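# Fit knob peg into top drawer, leave drawer open

## Task

Seat the square peg of the loose knob completely in the hole of the top drawer, and have that same drawer standing open by 85 mm or more. Both must stay true with no help from the robot at the end. Finally release everything and move the grippers away.

## Robot and tools

Robot: two six-joint arms, left_arm and right_arm, each ending in a parallel two-finger gripper. They face each other across the table. In the scene frame, left_arm's base sits at (-0.141, +0.521, +0.071) m with quat_wxyz (+0.837, 0, 0, -0.547). right_arm's base sits at (+0.186, -0.452, +0.116) m with quat_wxyz (+0.405, 0, 0, +0.914). The names are labels only, not sides of any image.

Scene frame: origin at the table's centre, +z up, table surface at z = +0.020 m, left_arm on the +y side. Every position and quaternion you send or read is in this one frame. Gripper frame: fingers extend along its +x axis and close along its y axis. end_effector_position is the point between the finger pads, about 3 to 4 cm short of the fingertips.

Joint ranges (rad), base to hand: waist -3.054 to 3.054, shoulder 0.000 to 3.142, elbow 0.000 to 2.356, wrist pitch -1.571 to 1.571, wrist yaw -1.571 to 1.571, wrist roll -3.142 to 3.142. Load limits (N m): waist 17.8, shoulder 22, elbow 22, wrist pitch 5.8, wrist yaw 5.78, wrist roll 5.42; a carried object adds to them.

The row format (used by both motion tools): exactly 16 numbers covering both arms, even if one stays still. First left_arm: x, y, z, qw, qx, qy, qz, opening; then right_arm in the same order. x, y, z is an absolute target for end_effector_position in metres; qw..qz is an absolute target orientation, w first. Opening runs from -1 to +1: +1 is fully open (0.088 m), empty fingers touch near -0.80, and values below that change nothing. Fully closing takes at least about 0.5 s. To hold a gripper's attitude, repeat one fixed quaternion in every row rather than copying the slightly drifted reported one. For an arm that should not move, resend its last reported pose plus the opening it needs.

execute_actions: argument actions is a list with zero or one entry. Empty list: just returns the state. An entry with rows (1 to 15 rows) and steps (up to 15, default 15) plays one row per 1/30 s step, repeating the final row if steps outnumber rows. An entry with only steps (up to 300) is a wait measured from the previous result, so your reply time uses some of it. Optional pictures true/false controls camera images. A call is refused, sending nothing, if any target lies more than 0.6 m from that arm's last reported position along any gripper axis.

move: target is one 16-number row of absolute poses and openings; speed is optional, 0.002 to 0.5 m/s (default 0.25), with rotation capped at twice that in rad/s. Each gripper follows a straight line toward its pose; both paths finish together, lasting 0.5 to 10 s (cut off at 10 s). Grippers turn the short way. Openings are sent when the move begins. Paths ignore obstacles and the other arm; grippers can lag, wander, or overshoot speed, mostly when the arm is stretched. Faster contact and targets set deeper past contact mean harder impacts and pushes. The result adds a move: line giving the ending (done, off_target, moving, held, fault), any limits (paced = the sent pose was clipped; held = some steps blocked, after which the arm may lurch quickly), and each gripper's remaining distance to its pose.

wait: seconds from 0 to 10; the robot gets no new command meanwhile.

zoom_image: camera is one of cam_high, cam_low, cam_left_wrist, cam_right_wrist; region is [x0, y0, x1, y1] in pixels of that camera's latest 504x504 image, top-left origin, at most 504 by 504. cam_high looks down from about (0.53, 0.14, 0.96); cam_low looks in from about (0.65, -0.11, 0.26); the wrist cameras ride on each hand.

read_manual: section "licences" returns licence text only; no motion.

finished_scene: scene is the number of the current scene. It ends that scene for good and reports whether the goal was met.

Control behaviour: each step, the commanded pose is clipped to within 70 mm and 16 degrees of the measured pose; position wins over orientation when both cannot be met. After an action's last step an arm only travels to its last clipped pose, so long reaches need follow-up commands. Friction can leave the hand short or tilted, and tiny moves may not happen; verify the pose after each move and correct tilt. Reported hand positions get less accurate at long reach.

Result lines: a state line per arm with pose and velocities; grip_measured, the finger gap on the opening scale (offset up to about 1 mm per gripper; while squeezing something hard it reads up to about 3 mm, 0.061, narrower than reality). The last Joint positions value per arm is the gap in metres. To hold firmly, command about 0.07 below grip_measured; parts thinner than about 3 mm get proportionally less force. Pads push about 34 to 49 N each, briefly more on first touch. "pose unreachable" means a clearance check altered or blocked that arm's command; HELD flags affected steps. A Hand target line shows where the controller is currently driving each gripper. MOTOR HOT appears from 50 °C; at 95 °C an OVER-TEMPERATURE FAULT holds the arm, and if it fails to cool within 30 to 60 s the arm and gripper lose power and go limp. A torque fault (joint load limit reached) freezes that arm for 10 s and drops the rest of the call.

Likely order: look, locate knob and top drawer, grasp the knob, align and press the peg into the hole, pull the drawer to at least 85 mm open (either arm, either order), release, retreat both arms, then call finished_scene.

Avoid: knocking or placing anything off the table (automatic failure), arms striking or pressing each other, dropping or slipping parts, slams and very hard pushes, and long load holding. Brief external tugs on held parts or nudges to loose objects may occur.

Each tool is called after ">>>" by a JSON object that holds its "op" and its "data", one argument or row to a line.

## Session

>>> {"op": "execute_actions", "data": {
  "actions": []
}}

Scene clock: 0.00 s of 4500.00 s.
left_arm: end_effector_position=(-0.0121, +0.2323, +0.3911) grip_measured=+0.994 end_effector_quat_wxyz=(+0.838, -0.012, -0.021, -0.545) end_effector_velocity=(-0.003, -0.001, -0.002) end_effector_angular_velocity=(+0.010, -0.004, -0.014) | right_arm: end_effector_position=(-0.0264, -0.2198, +0.4389) grip_measured=+0.981 end_effector_quat_wxyz=(+0.405, +0.022, -0.010, +0.914) end_effector_velocity=(+0.000, -0.001, -0.002) end_effector_angular_velocity=(+0.010, -0.021, +0.004)
Joint positions: left_arm=[0.006 0.854 0.644 0.257 0.001 0.003 0.088] | right_arm=[0.003 0.845 0.649 0.245 0.002 0.    0.087]
Joint velocities: left_arm=[-0.007 -0.002 -0.002 -0.007  0.007  0.007 -0.   ] | right_arm=[-0.002 -0.002 -0.002 -0.007 -0.007 -0.022 -0.   ]
Heat: left arm: hottest shoulder 37 °C (+0.0 °C/min); right arm: hottest shoulder 35 °C (+0.0 °C/min).
Hand target (left_arm): -0.012, +0.232, +0.391; +0.838, -0.012, -0.021, -0.545
Hand target (right_arm): -0.026, -0.220, +0.439; +0.405, +0.022, -0.010, +0.914

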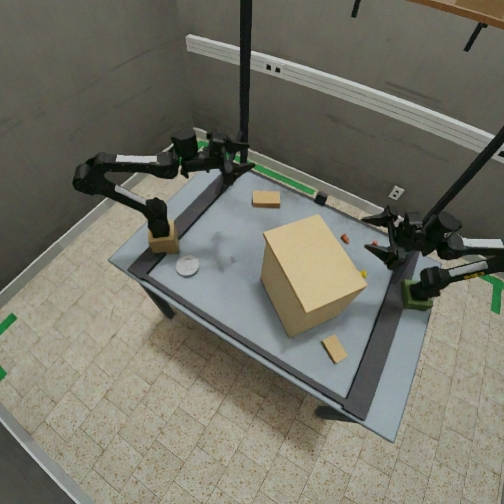

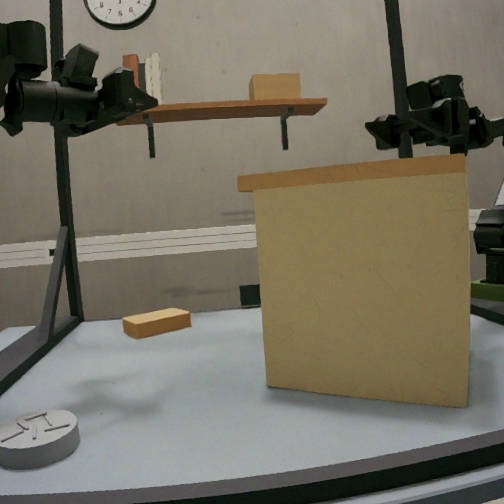

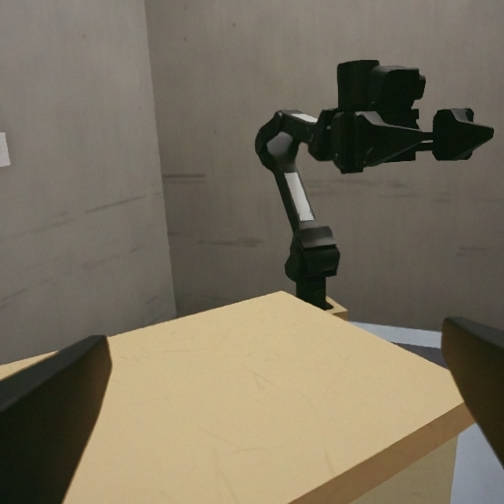

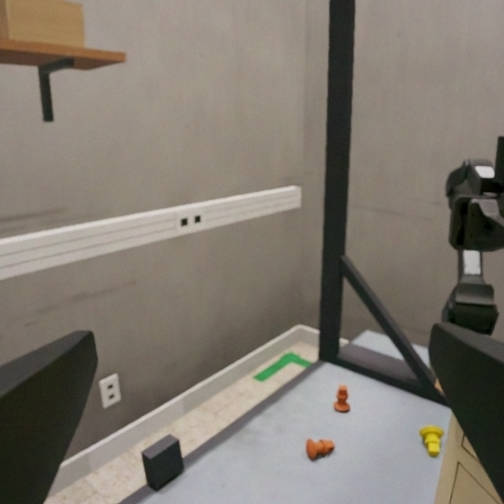

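>>> {"op": "move", "data": {
  "target": [-0.27,0.30,0.27,0.612,0.354,0.354,-0.612,1,-0.08,-0.19,0.29,0.853,-0.1215,0.2285,0.4535,0.3]
}}

Scene clock: 9.90 s of 4500.00 s.
left_arm: end_effector_position=(-0.2684, +0.3001, +0.2681) grip_measured=+0.994 end_effector_quat_wxyz=(+0.613, +0.356, +0.352, -0.611) end_effector_velocity=(+0.002, +0.001, -0.001) end_effector_angular_velocity=(+0.001, -0.006, +0.007) | right_arm: end_effector_position=(-0.0783, -0.1916, +0.2914) grip_measured=+0.302 end_effector_quat_wxyz=(+0.852, -0.124, +0.224, +0.457) end_effector_velocity=(+0.001, -0.001, -0.001) end_effector_angular_velocity=(-0.027, -0.010, -0.012)
Joint positions: left_arm=[-1.134  1.179  1.108 -1.095 -0.339 -0.647  0.088] | right_arm=[ 0.41   2.029  1.687 -1.506  1.03   1.885  0.054]
Joint velocities: left_arm=[-0.002 -0.002 -0.002 -0.007 -0.007 -0.007 -0.   ] | right_arm=[-0.002  0.012  0.022 -0.037 -0.022  0.007 -0.   ]
Heat: left arm: hottest shoulder 36 °C (-6.1 °C/min); right arm: hottest shoulder 35 °C (+0.0 °C/min).
Hand target (left_arm): -0.271, +0.299, +0.270; +0.612, +0.354, +0.353, -0.613
Hand target (right_arm): -0.080, -0.190, +0.292; +0.853, -0.121, +0.227, +0.455
Off the commanded pose (left_arm): 0.002 m, 0 deg.
Off the commanded pose (right_arm): 0.003 m, 1 deg.
After step 90, 3.53 s passed at rest.
move: done
camera_calibration (this result's frames):
cam_left_wrist: T_world_to_cam=[[-0.997721, 0.0495615, -0.0457872, -0.265873], [0.0583644, 0.974415, -0.217045, -0.186386], [0.0338586, -0.219223, -0.975087, 0.416909], [0, 0, 0, 1]] pos_world=[-0.268505, 0.286191, 0.353894]
cam_right_wrist: T_world_to_cam=[[0.818654, -0.57421, -0.00942588, -0.0365278], [-0.431714, -0.604507, -0.669474, 0.0801283], [0.37872, 0.552136, -0.742776, 0.429689], [0, 0, 0, 1]] pos_world=[-0.0982357, -0.209783, 0.372462]

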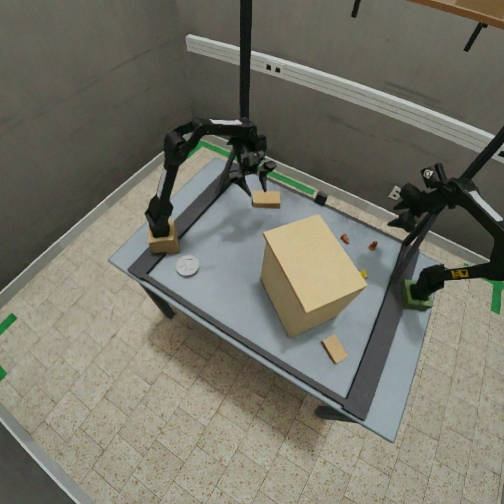

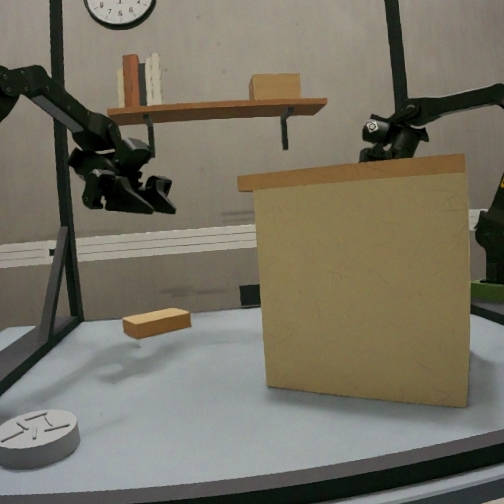

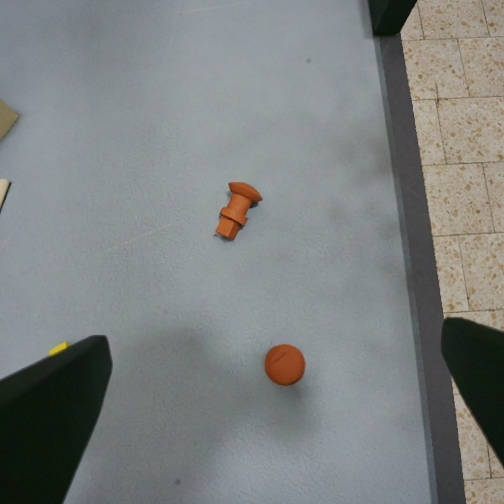

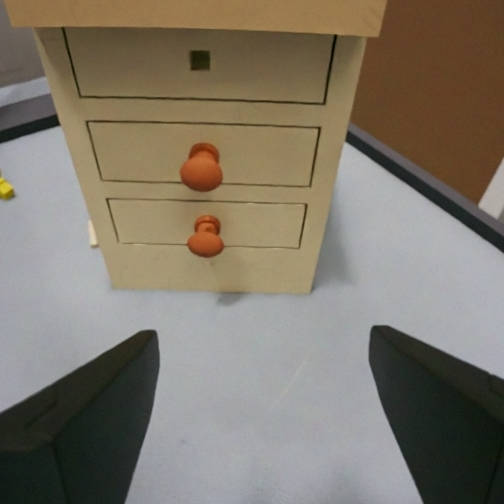

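>>> {"op": "zoom_image", "data": {
  "camera": "cam_left_wrist",
  "region": [160,150,360,410]
}}

>>> {"op": "zoom_image", "data": {
  "camera": "cam_high",
  "region": [310,210,400,300]
}}

>>> {"op": "zoom_image", "data": {
  "camera": "cam_right_wrist",
  "region": [0,0,400,300]
}}

Region (160, 150, 360, 410) of cam_left_wrist's 504x504 image, scaled by 1.938, with more detail than that image has; it fills the left 388 columns of this view, and the rest is white.

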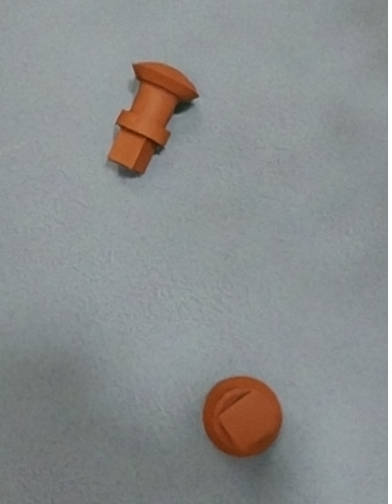

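Region (310, 210, 400, 300) of cam_high's 504x504 image, scaled by 5.600, with more detail than that image has.

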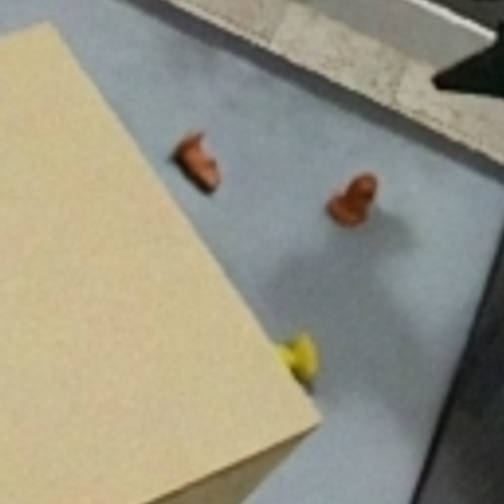

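Region (0, 0, 400, 300) of cam_right_wrist's 504x504 image, scaled by 1.260, with more detail than that image has; it fills the top 378 rows of this view, and the rest is white.

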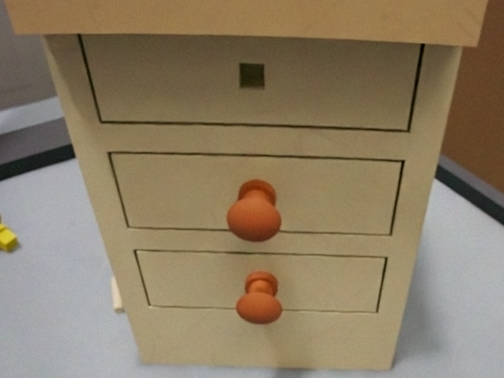

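>>> {"op": "move", "data": {
  "target": [-0.222,0.222,0.10,0.4395,0.4308,0.2538,-0.7462,0.2,-0.1,-0.17,0.2,0.853,-0.1215,0.2285,0.4535,0.3],
  "speed": 0.2
}}

Scene clock: 26.10 s of 4500.00 s.
left_arm: end_effector_position=(-0.2220, +0.2221, +0.1049) grip_measured=+0.202 end_effector_quat_wxyz=(+0.442, +0.426, +0.250, -0.748) end_effector_velocity=(-0.001, -0.003, -0.000) end_effector_angular_velocity=(-0.013, +0.005, -0.007) | right_arm: end_effector_position=(-0.1024, -0.1702, +0.2041) grip_measured=+0.302 end_effector_quat_wxyz=(+0.852, -0.116, +0.232, +0.455) end_effector_velocity=(+0.000, +0.002, +0.001) end_effector_angular_velocity=(+0.013, +0.009, -0.004)
Joint positions: left_arm=[-0.602  1.478  0.63  -0.207  0.157  0.276  0.049] | right_arm=[ 0.384  2.211  1.623 -1.21   1.03   1.85   0.054]
Joint velocities: left_arm=[ 0.002  0.007 -0.002  0.022  0.007  0.007 -0.   ] | right_arm=[-0.002 -0.002 -0.002  0.007  0.007  0.007 -0.   ]
Heat: left arm: hottest shoulder 36 °C (-2.3 °C/min); right arm: hottest shoulder 37 °C (+4.6 °C/min).
Hand target (left_arm): -0.221, +0.224, +0.100; -0.440, -0.430, -0.254, +0.747
Hand target (right_arm): -0.100, -0.170, +0.200; +0.853, -0.121, +0.228, +0.453
Off the commanded pose (left_arm): 0.005 m, 1 deg.
Off the commanded pose (right_arm): 0.005 m, 1 deg.
After step 90, 11.43 s passed at rest.
move: done
camera_calibration (this result's frames):
cam_left_wrist: T_world_to_cam=[[-0.849918, 0.525075, -0.0439894, -0.296132], [0.519944, 0.822212, -0.231571, -0.0106746], [-0.0854237, -0.219689, -0.971823, 0.212281], [0, 0, 0, 1]] pos_world=[-0.228004, 0.210904, 0.190801]
cam_right_wrist: T_world_to_cam=[[0.813666, -0.580635, -0.0284531, -0.00308018], [-0.450069, -0.598208, -0.663012, 0.0221088], [0.367948, 0.552277, -0.748068, 0.362201], [0, 0, 0, 1]] pos_world=[-0.120814, -0.188598, 0.285521]

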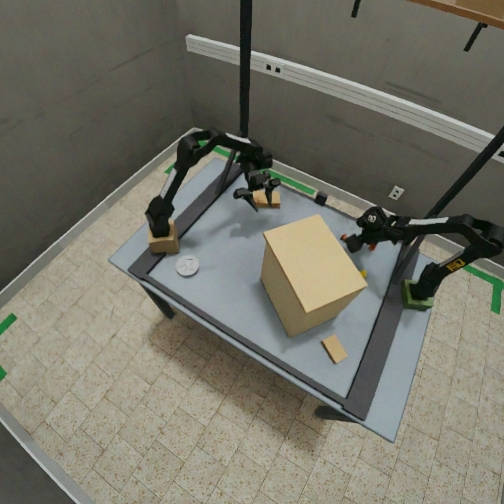

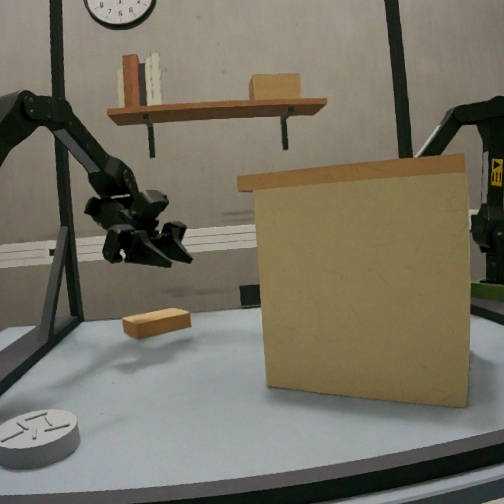

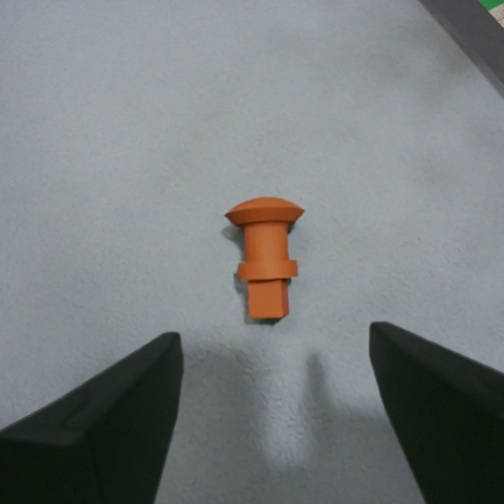

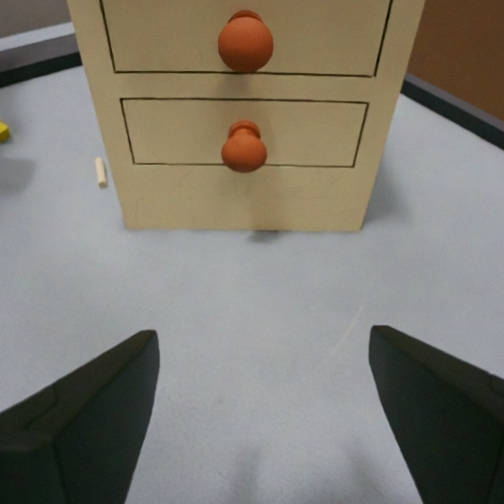

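>>> {"op": "move", "data": {
  "target": [-0.231,0.205,0.052,0.4395,0.4308,0.2538,-0.7462,0.2,-0.1,-0.17,0.2,0.853,-0.1215,0.2285,0.4535,0.3],
  "speed": 0.05
}}

Scene clock: 30.83 s of 4500.00 s.
left_arm: end_effector_position=(-0.2304, +0.2025, +0.0573) grip_measured=+0.202 end_effector_quat_wxyz=(+0.442, +0.426, +0.249, -0.749) end_effector_velocity=(+0.001, +0.006, -0.005) end_effector_angular_velocity=(+0.032, -0.009, +0.007) | right_arm: end_effector_position=(-0.1025, -0.1700, +0.2041) grip_measured=+0.302 end_effector_quat_wxyz=(+0.851, -0.116, +0.233, +0.455) end_effector_velocity=(+0.001, -0.000, -0.002) end_effector_angular_velocity=(-0.009, +0.000, -0.000)
Joint positions: left_arm=[-0.62   1.713  0.619  0.042  0.149  0.263  0.049] | right_arm=[ 0.384  2.211  1.623 -1.208  1.03   1.85   0.054]
Joint velocities: left_arm=[-0.002  0.007 -0.002 -0.022 -0.007 -0.007 -0.   ] | right_arm=[-0.002 -0.002 -0.007  0.007 -0.007 -0.007 -0.   ]
Heat: left arm: hottest shoulder 36 °C (-1.9 °C/min); right arm: hottest shoulder 38 °C (+5.8 °C/min).
Hand target (left_arm): -0.231, +0.206, +0.052; -0.439, -0.431, -0.254, +0.746
Hand target (right_arm): -0.100, -0.170, +0.200; +0.853, -0.121, +0.229, +0.453
Off the commanded pose (left_arm): 0.006 m, 1 deg.
Off the commanded pose (right_arm): 0.005 m, 1 deg.
After step 90, 0.27 s passed at rest.
move: done
camera_calibration (this result's frames):
cam_left_wrist: T_world_to_cam=[[-0.848879, 0.526662, -0.0450618, -0.295057], [0.521657, 0.820942, -0.232224, -0.000530821], [-0.0853104, -0.220637, -0.971618, 0.16128], [0, 0, 0, 1]] pos_world=[-0.236432, 0.191415, 0.143283]
cam_right_wrist: T_world_to_cam=[[0.813633, -0.580621, -0.029673, -0.00259187], [-0.450841, -0.5979, -0.662765, 0.0220654], [0.367074, 0.552626, -0.748239, 0.362083], [0, 0, 0, 1]] pos_world=[-0.120854, -0.188408, 0.285472]

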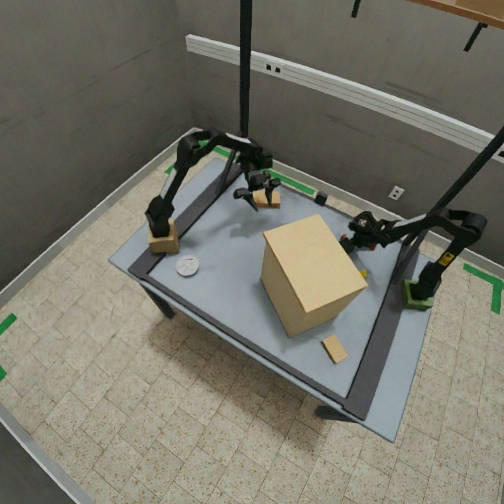

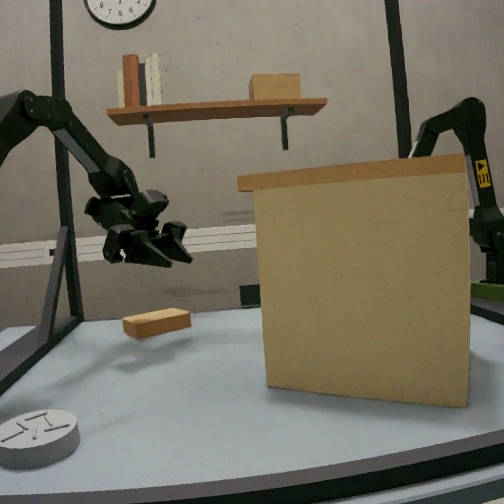

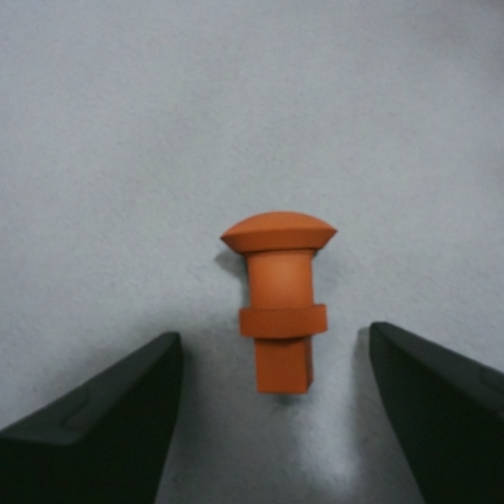

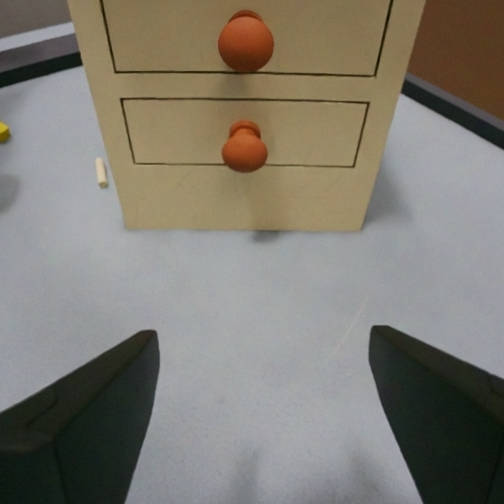

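>>> {"op": "move", "data": {
  "target": [-0.229,0.205,0.054,0.4395,0.4308,0.2538,-0.7462,0.2,-0.1,-0.17,0.2,0.853,-0.1215,0.2285,0.4535,0.3],
  "speed": 0.02
}}

>>> {"op": "move", "data": {
  "target": [-0.229,0.205,0.054,0.4395,0.4308,0.2538,-0.7462,-0.7,-0.1,-0.17,0.2,0.853,-0.1215,0.2285,0.4535,0.3],
  "speed": 0.02
}}

Scene clock: 34.93 s of 4500.00 s.
left_arm: end_effector_position=(-0.2301, +0.2036, +0.0565) grip_measured=+0.202 end_effector_quat_wxyz=(+0.441, +0.428, +0.251, -0.748) end_effector_velocity=(+0.001, +0.002, -0.001) end_effector_angular_velocity=(+0.009, -0.010, +0.022) | right_arm: end_effector_position=(-0.1024, -0.1700, +0.2040) grip_measured=+0.302 end_effector_quat_wxyz=(+0.852, -0.116, +0.233, +0.455) end_effector_velocity=(+0.001, -0.000, +0.001) end_effector_angular_velocity=(-0.004, +0.006, -0.008)
Joint positions: left_arm=[-0.62   1.714  0.619  0.037  0.149  0.262  0.049] | right_arm=[ 0.384  2.211  1.623 -1.208  1.03   1.85   0.054]
Joint velocities: left_arm=[-0.007 -0.002 -0.002 -0.007 -0.022 -0.022 -0.   ] | right_arm=[-0.002 -0.002  0.002 -0.007 -0.007  0.007 -0.   ]
Heat: left arm: hottest shoulder 36 °C (-1.7 °C/min); right arm: hottest shoulder 39 °C (+6.9 °C/min).
Hand target (left_arm): -0.229, +0.205, +0.054; -0.440, -0.431, -0.254, +0.746
Hand target (right_arm): -0.100, -0.170, +0.200; +0.853, -0.122, +0.228, +0.453
Off the commanded pose (left_arm): 0.003 m, 0 deg.
Off the commanded pose (right_arm): 0.005 m, 1 deg.
After step 90, 0.40 s passed at rest.
move: done
camera_calibration (this result's frames):
cam_left_wrist: T_world_to_cam=[[-0.849002, 0.526666, -0.042648, -0.29566], [0.521651, 0.822591, -0.226329, -0.00245983], [-0.0841177, -0.214401, -0.973117, 0.159818], [0, 0, 0, 1]] pos_world=[-0.236289, 0.192002, 0.142356]
cam_right_wrist: T_world_to_cam=[[0.813643, -0.580626, -0.0292972, -0.00275618], [-0.450614, -0.59801, -0.662821, 0.0220423], [0.367331, 0.552501, -0.748205, 0.362015], [0, 0, 0, 1]] pos_world=[-0.120804, -0.188433, 0.285391]

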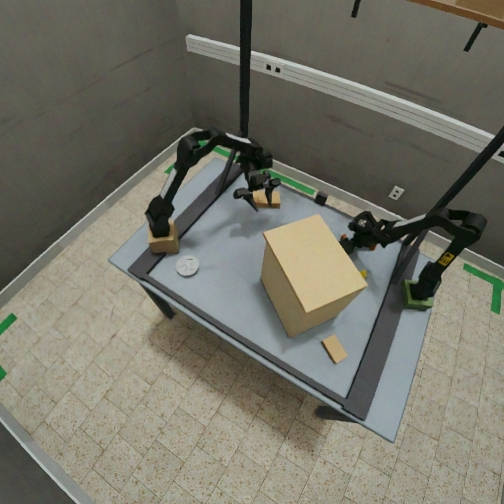

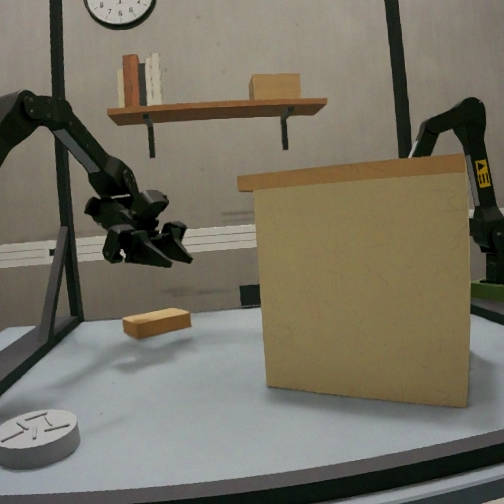

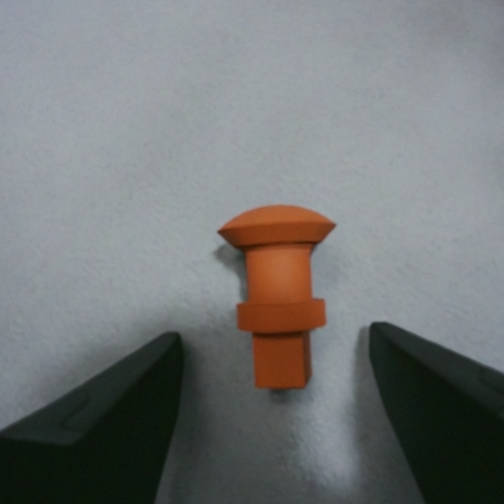

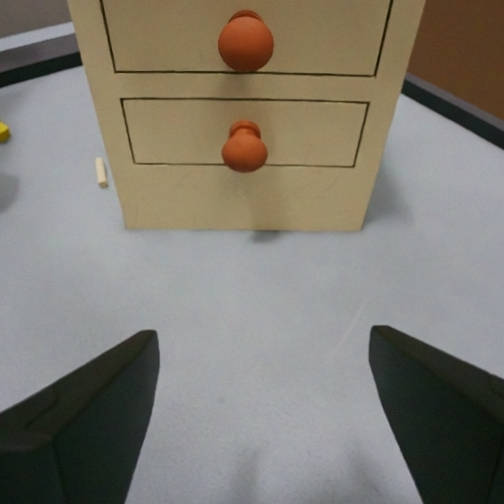

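Scene clock: 35.63 s of 4500.00 s.
left_arm: end_effector_position=(-0.2301, +0.2036, +0.0565) grip_measured=-0.625 end_effector_quat_wxyz=(+0.441, +0.428, +0.251, -0.748) end_effector_velocity=(+0.002, +0.004, -0.002) end_effector_angular_velocity=(+0.003, -0.031, -0.015) | right_arm: end_effector_position=(-0.1024, -0.1700, +0.2040) grip_measured=+0.302 end_effector_quat_wxyz=(+0.851, -0.116, +0.233, +0.455) end_effector_velocity=(+0.001, -0.002, -0.000) end_effector_angular_velocity=(-0.013, -0.009, +0.004)
Joint positions: left_arm=[-0.62   1.714  0.619  0.037  0.149  0.262  0.008] | right_arm=[ 0.384  2.211  1.623 -1.208  1.03   1.849  0.054]
Joint velocities: left_arm=[-0.007 -0.002 -0.007 -0.007 -0.022  0.022 -0.   ] | right_arm=[ 0.002 -0.002 -0.002 -0.007 -0.007 -0.007 -0.   ]
Heat: left arm: hottest shoulder 36 °C (-1.7 °C/min); right arm: hottest shoulder 39 °C (+6.7 °C/min).
Hand target (left_arm): -0.229, +0.205, +0.054; -0.440, -0.431, -0.254, +0.746
Hand target (right_arm): -0.100, -0.170, +0.200; +0.853, -0.122, +0.228, +0.453
Off the commanded pose (left_arm): 0.003 m, 0 deg.
Off the commanded pose (right_arm): 0.005 m, 1 deg.
move: done
camera_calibration (this result's frames):
cam_left_wrist: T_world_to_cam=[[-0.849002, 0.526666, -0.042648, -0.29566], [0.521651, 0.822591, -0.226329, -0.00245983], [-0.0841177, -0.214401, -0.973117, 0.159818], [0, 0, 0, 1]] pos_world=[-0.236289, 0.192002, 0.142356]
cam_right_wrist: T_world_to_cam=[[0.813762, -0.580475, -0.0289676, -0.00278563], [-0.450317, -0.598217, -0.662836, 0.0220406], [0.367431, 0.552436, -0.748204, 0.362014], [0, 0, 0, 1]] pos_world=[-0.120823, -0.188421, 0.285389]

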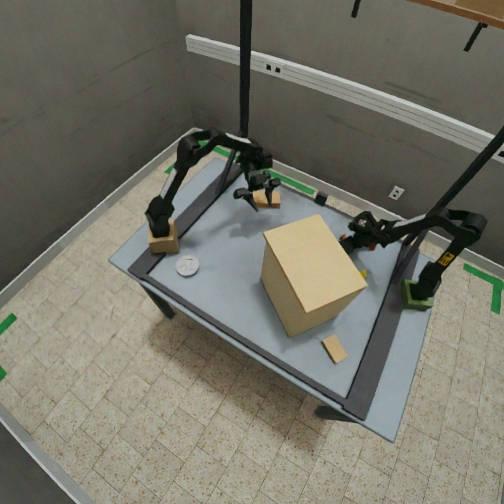

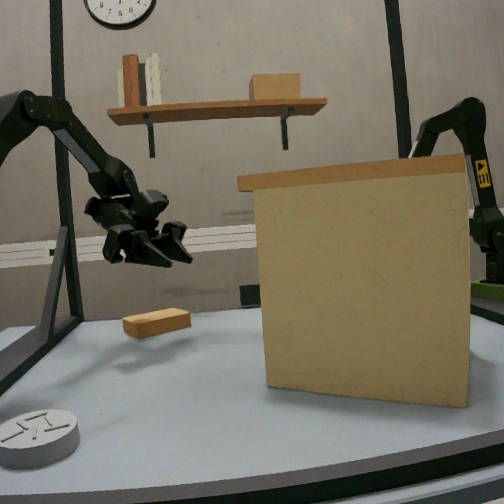

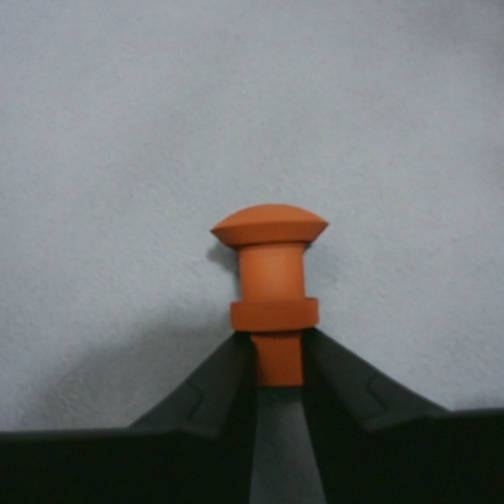

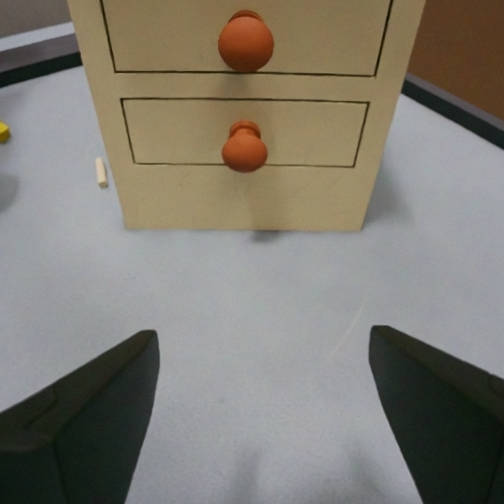

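>>> {"op": "move", "data": {
  "target": [-0.229,0.2,0.12,0.4395,0.4308,0.2538,-0.7462,-0.7,-0.1,-0.17,0.2,0.853,-0.1215,0.2285,0.4535,0.3],
  "speed": 0.1
}}

>>> {"op": "move", "data": {
  "target": [-0.15,0.03,0.2,0.382,0.5127,0.2726,-0.7188,-0.7,-0.21,-0.07,0.2,0.853,-0.1215,0.2285,0.4535,0.3],
  "speed": 0.15
}}

Scene clock: 43.33 s of 4500.00 s.
left_arm: end_effector_position=(-0.2292, +0.2041, +0.1112) grip_measured=-0.625 end_effector_quat_wxyz=(+0.435, +0.438, +0.262, -0.742) end_effector_velocity=(+0.001, +0.002, -0.001) end_effector_angular_velocity=(+0.008, -0.005, +0.007) | right_arm: end_effector_position=(-0.1025, -0.1700, +0.2040) grip_measured=+0.302 end_effector_quat_wxyz=(+0.851, -0.116, +0.233, +0.455) end_effector_velocity=(+0.000, +0.000, -0.001) end_effector_angular_velocity=(-0.014, -0.006, +0.007)
Joint positions: left_arm=[-0.617  1.555  0.751 -0.29   0.149  0.265  0.008] | right_arm=[ 0.384  2.211  1.623 -1.208  1.03   1.849  0.054]
Joint velocities: left_arm=[-0.002 -0.002 -0.002 -0.007 -0.007 -0.007 -0.   ] | right_arm=[-0.002 -0.002 -0.002  0.007 -0.007 -0.022  0.   ]
Heat: left arm: hottest shoulder 37 °C (+0.0 °C/min); right arm: hottest shoulder 40 °C (+6.9 °C/min).
Hand target (left_arm): -0.229, +0.200, +0.120; -0.439, -0.431, -0.254, +0.746
Hand target (right_arm): -0.100, -0.170, +0.200; +0.853, -0.121, +0.229, +0.453
Off the commanded pose (left_arm): 0.010 m, 1 deg.
Off the commanded pose (right_arm): 0.005 m, 1 deg.
After step 90, 3.67 s passed at rest.
move: off_target (left_arm)
camera_calibration (this result's frames):
cam_left_wrist: T_world_to_cam=[[-0.848978, 0.527487, -0.0315184, -0.294205], [0.522861, 0.829904, -0.194619, 0.00423323], [-0.0765017, -0.181707, -0.980372, 0.209114], [0, 0, 0, 1]] pos_world=[-0.23599, 0.189674, 0.19656]
cam_right_wrist: T_world_to_cam=[[0.813752, -0.58047, -0.0293434, -0.00265633], [-0.450544, -0.598107, -0.662781, 0.0220086], [0.367174, 0.55256, -0.748239, 0.362011], [0, 0, 0, 1]] pos_world=[-0.120844, -0.188411, 0.28538]

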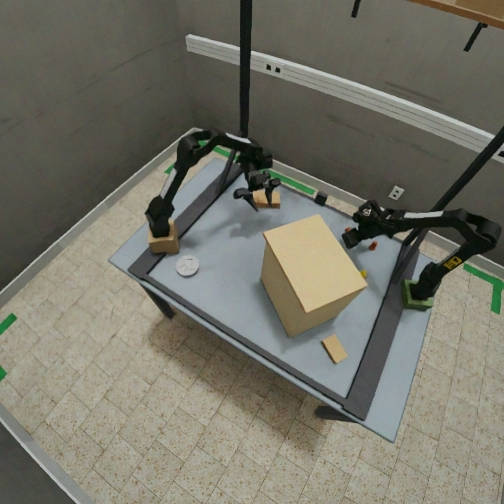

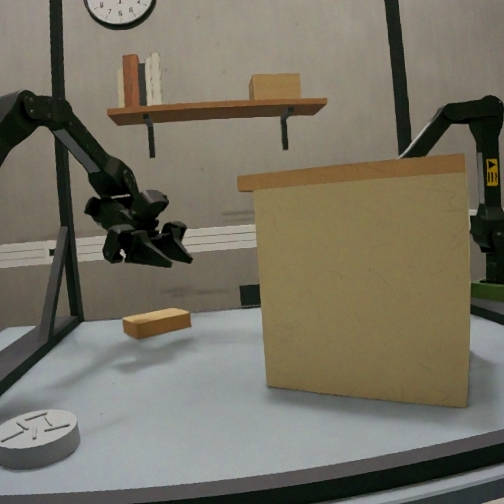

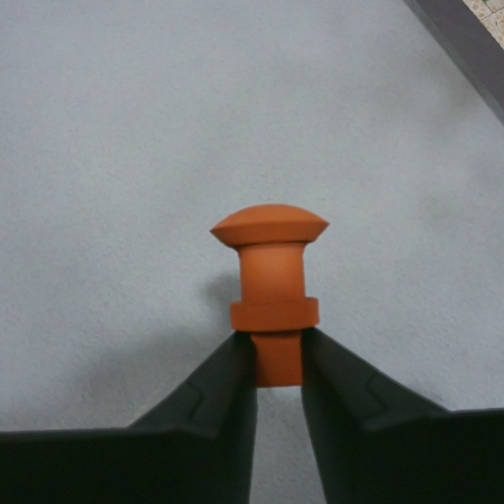

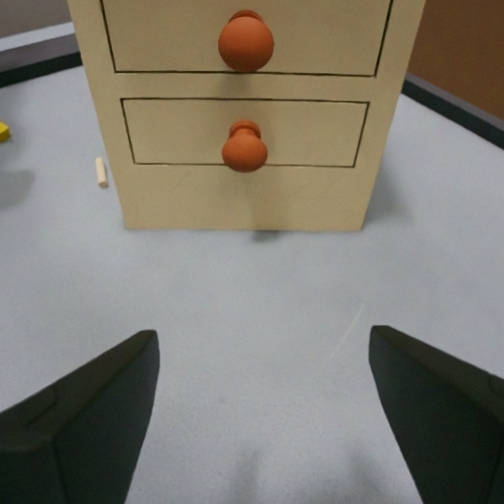

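Scene clock: 45.27 s of 4500.00 s.
left_arm: end_effector_position=(-0.1505, +0.0319, +0.2034) grip_measured=-0.625 end_effector_quat_wxyz=(+0.384, +0.510, +0.271, -0.720) end_effector_velocity=(+0.002, +0.002, +0.003) end_effector_angular_velocity=(+0.015, -0.033, +0.010) | right_arm: end_effector_position=(-0.2085, -0.0730, +0.1996) grip_measured=+0.302 end_effector_quat_wxyz=(+0.814, -0.102, +0.231, +0.523) end_effector_velocity=(+0.002, +0.001, +0.003) end_effector_angular_velocity=(-0.003, -0.023, +0.007)
Joint positions: left_arm=[-0.373  2.217  2.078 -1.155  0.198  0.606  0.008] | right_arm=[ 0.309  2.626  2.34  -1.074  1.054  1.416  0.054]
Joint velocities: left_arm=[-0.007  0.007  0.032 -0.037 -0.037 -0.007 -0.   ] | right_arm=[-0.002 -0.002  0.002 -0.007  0.007 -0.022 -0.   ]
Heat: left arm: hottest shoulder 37 °C (+0.0 °C/min); right arm: hottest shoulder 40 °C (+6.6 °C/min).
Hand target (left_arm): -0.149, +0.029, +0.199; -0.382, -0.512, -0.273, +0.719
Hand target (right_arm): -0.210, -0.071, +0.200; +0.814, -0.098, +0.231, +0.523
Off the commanded pose (left_arm): 0.004 m, 0 deg.
Off the commanded pose (right_arm): 0.003 m, 9 deg.
joint sent to its limit (right arm) — the command would take joint 3 (elbow) past its upper limit, so that joint was sent only as far as its limit.
move: off_target (right_arm)
camera_calibration (this result's frames):
cam_left_wrist: T_world_to_cam=[[-0.797042, 0.603159, -0.0303798, -0.128437], [0.603919, 0.796227, -0.0361047, 0.105048], [0.00241236, -0.0471239, -0.998886, 0.285609], [0, 0, 0, 1]] pos_world=[-0.166499, 0.00728461, 0.285182]
cam_right_wrist: T_world_to_cam=[[0.885232, -0.456212, -0.0907451, 0.176066], [-0.391816, -0.626204, -0.674054, 0.0418255], [0.250686, 0.63225, -0.733087, 0.322621], [0, 0, 0, 1]] pos_world=[-0.220348, -0.0974625, 0.280679]

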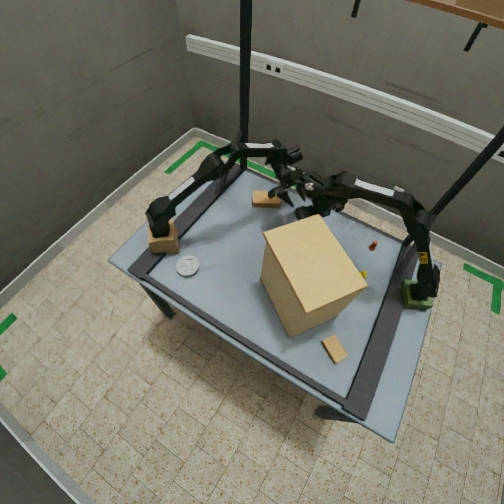

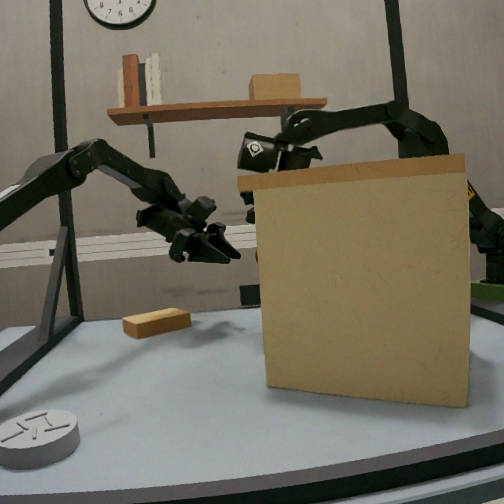

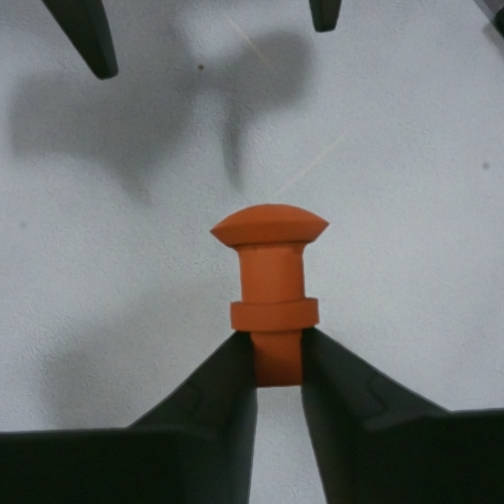

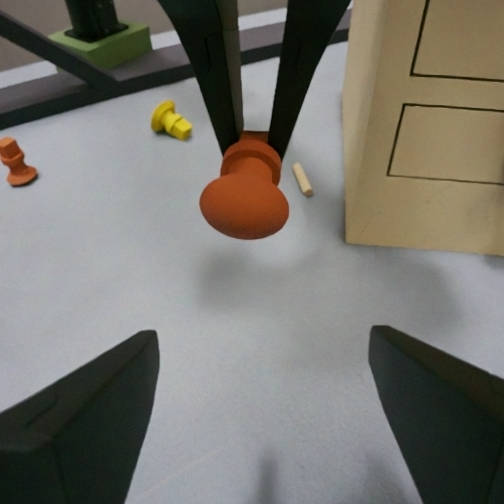

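>>> {"op": "move", "data": {
  "target": [-0.14,0.02,0.10,0.4967,0.4096,0.2868,-0.7094,-0.7,-0.17,-0.15,0.16,0.816,-0.18,0.338,0.434,0.3],
  "speed": 0.12
}}

>>> {"op": "move", "data": {
  "target": [-0.14,0.02,0.054,0.4967,0.4096,0.2868,-0.7094,-0.7,-0.17,-0.15,0.16,0.816,-0.18,0.338,0.434,0.3],
  "speed": 0.04
}}

Scene clock: 60.93 s of 4500.00 s.
left_arm: end_effector_position=(-0.1423, +0.0202, +0.0968) grip_measured=-0.625 end_effector_quat_wxyz=(+0.492, +0.413, +0.287, -0.711) end_effector_velocity=(-0.000, +0.002, +0.000) end_effector_angular_velocity=(-0.001, -0.003, +0.007) | right_arm: end_effector_position=(-0.1696, -0.1483, +0.1554) grip_measured=+0.302 end_effector_quat_wxyz=(+0.817, -0.184, +0.334, +0.433) end_effector_velocity=(+0.003, -0.001, +0.002) end_effector_angular_velocity=(-0.013, -0.007, +0.002)
Joint positions: left_arm=[-0.356  2.18   1.518 -0.43   0.203  0.366  0.008] | right_arm=[ 0.355  2.491  2.047 -1.251  0.782  1.73   0.054]
Joint velocities: left_arm=[-0.002 -0.007 -0.012  0.007 -0.007 -0.007 -0.   ] | right_arm=[-0.002 -0.012 -0.012 -0.007 -0.007 -0.007  0.   ]
Heat: left arm: hottest shoulder 42 °C (+5.0 °C/min); right arm: hottest shoulder 45 °C (+10.0 °C/min).
Hand target (left_arm): -0.140, +0.021, +0.100; -0.497, -0.410, -0.287, +0.709
Hand target (right_arm): -0.170, -0.150, +0.160; +0.816, -0.180, +0.338, +0.434
Off the commanded pose (left_arm): 0.004 m, 1 deg.
Off the commanded pose (right_arm): 0.005 m, 1 deg.
After step 90, 10.93 s passed at rest.
move: done
camera_calibration (this result's frames):
cam_left_wrist: T_world_to_cam=[[-0.917474, 0.396029, -0.0374538, -0.1304], [0.394551, 0.893944, -0.212586, 0.0908924], [-0.0507089, -0.20982, -0.976424, 0.172096], [0, 0, 0, 1]] pos_world=[-0.146774, 0.00649874, 0.182477]
cam_right_wrist: T_world_to_cam=[[0.812427, -0.583048, 0.00415899, 0.0573484], [-0.518309, -0.72545, -0.452855, -0.0904559], [0.267053, 0.365756, -0.891575, 0.315878], [0, 0, 0, 1]] pos_world=[-0.177832, -0.147719, 0.240427]

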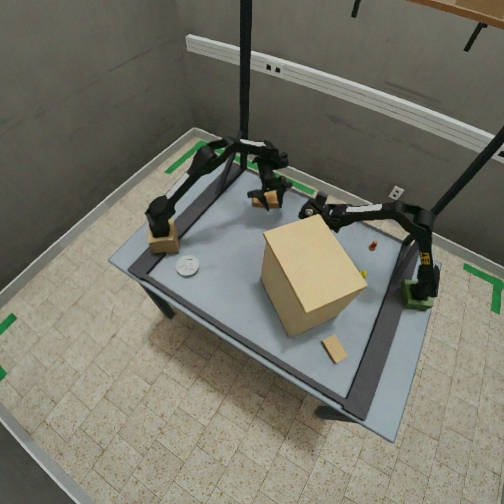

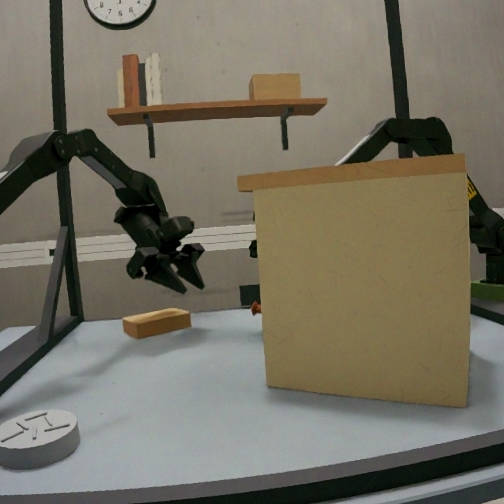

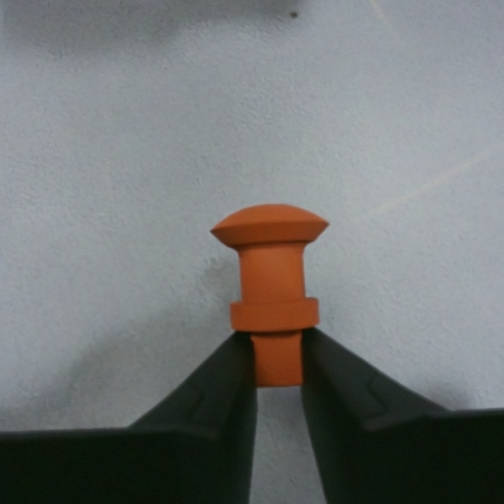

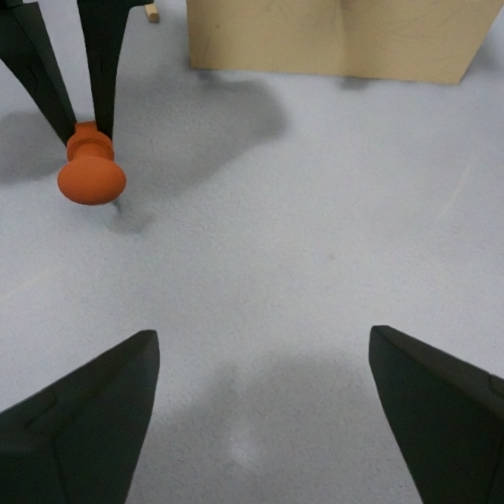

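Scene clock: 62.33 s of 4500.00 s.
left_arm: end_effector_position=(-0.1421, +0.0167, +0.0644) grip_measured=-0.625 end_effector_quat_wxyz=(+0.498, +0.406, +0.277, -0.714) end_effector_velocity=(+0.002, -0.001, +0.001) end_effector_angular_velocity=(-0.007, -0.023, +0.002) | right_arm: end_effector_position=(-0.1698, -0.1485, +0.1552) grip_measured=+0.302 end_effector_quat_wxyz=(+0.817, -0.183, +0.335, +0.432) end_effector_velocity=(+0.002, -0.000, +0.002) end_effector_angular_velocity=(-0.005, +0.005, -0.009)
Joint positions: left_arm=[-0.356  2.235  1.455 -0.282  0.203  0.365  0.008] | right_arm=[ 0.355  2.491  2.047 -1.251  0.78   1.732  0.054]
Joint velocities: left_arm=[-0.002 -0.002 -0.002  0.007 -0.022  0.007 -0.   ] | right_arm=[-0.002 -0.007 -0.002 -0.007 -0.007  0.007 -0.   ]
Heat: left arm: hottest shoulder 42 °C (+5.1 °C/min); right arm: hottest shoulder 45 °C (+10.1 °C/min).
Hand target (left_arm): -0.140, +0.021, +0.054; -0.497, -0.410, -0.287, +0.709
Hand target (right_arm): -0.170, -0.150, +0.160; +0.816, -0.180, +0.338, +0.434
Off the commanded pose (left_arm): 0.011 m, 1 deg.
Off the commanded pose (right_arm): 0.005 m, 1 deg.
move: off_target (left_arm)
camera_calibration (this result's frames):
cam_left_wrist: T_world_to_cam=[[-0.917676, 0.394165, -0.0500479, -0.129255], [0.394262, 0.887716, -0.237733, 0.0886833], [-0.0492776, -0.237894, -0.97004, 0.140022], [0, 0, 0, 1]] pos_world=[-0.146679, 0.00553257, 0.150441]
cam_right_wrist: T_world_to_cam=[[0.811632, -0.584162, 0.0026981, 0.0572581], [-0.520147, -0.724776, -0.451827, -0.0911463], [0.265896, 0.365314, -0.892102, 0.315725], [0, 0, 0, 1]] pos_world=[-0.177832, -0.147951, 0.240322]

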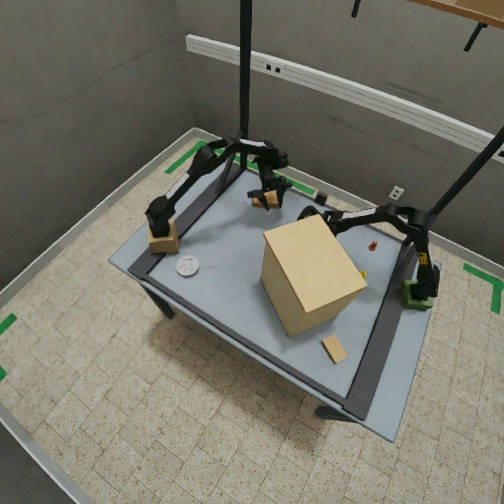

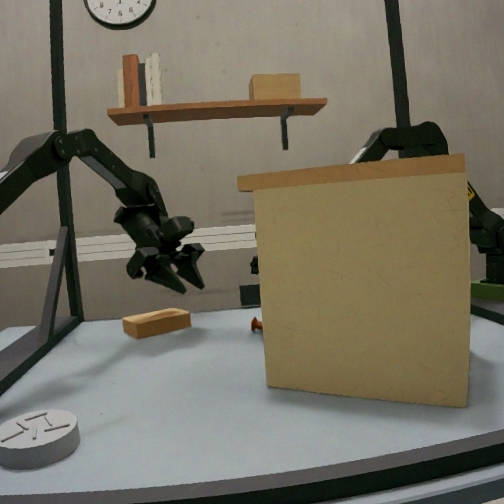

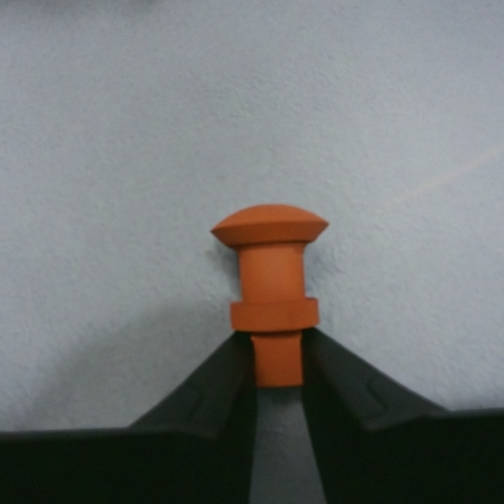

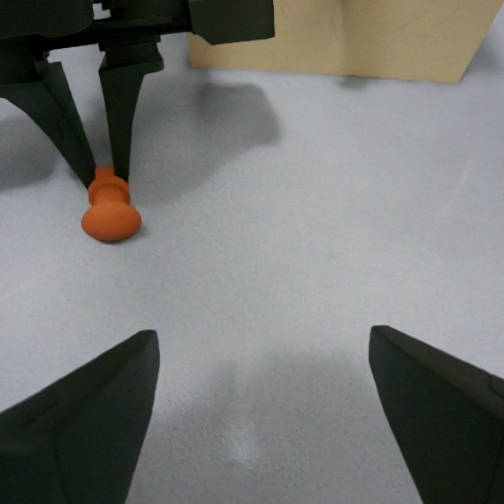

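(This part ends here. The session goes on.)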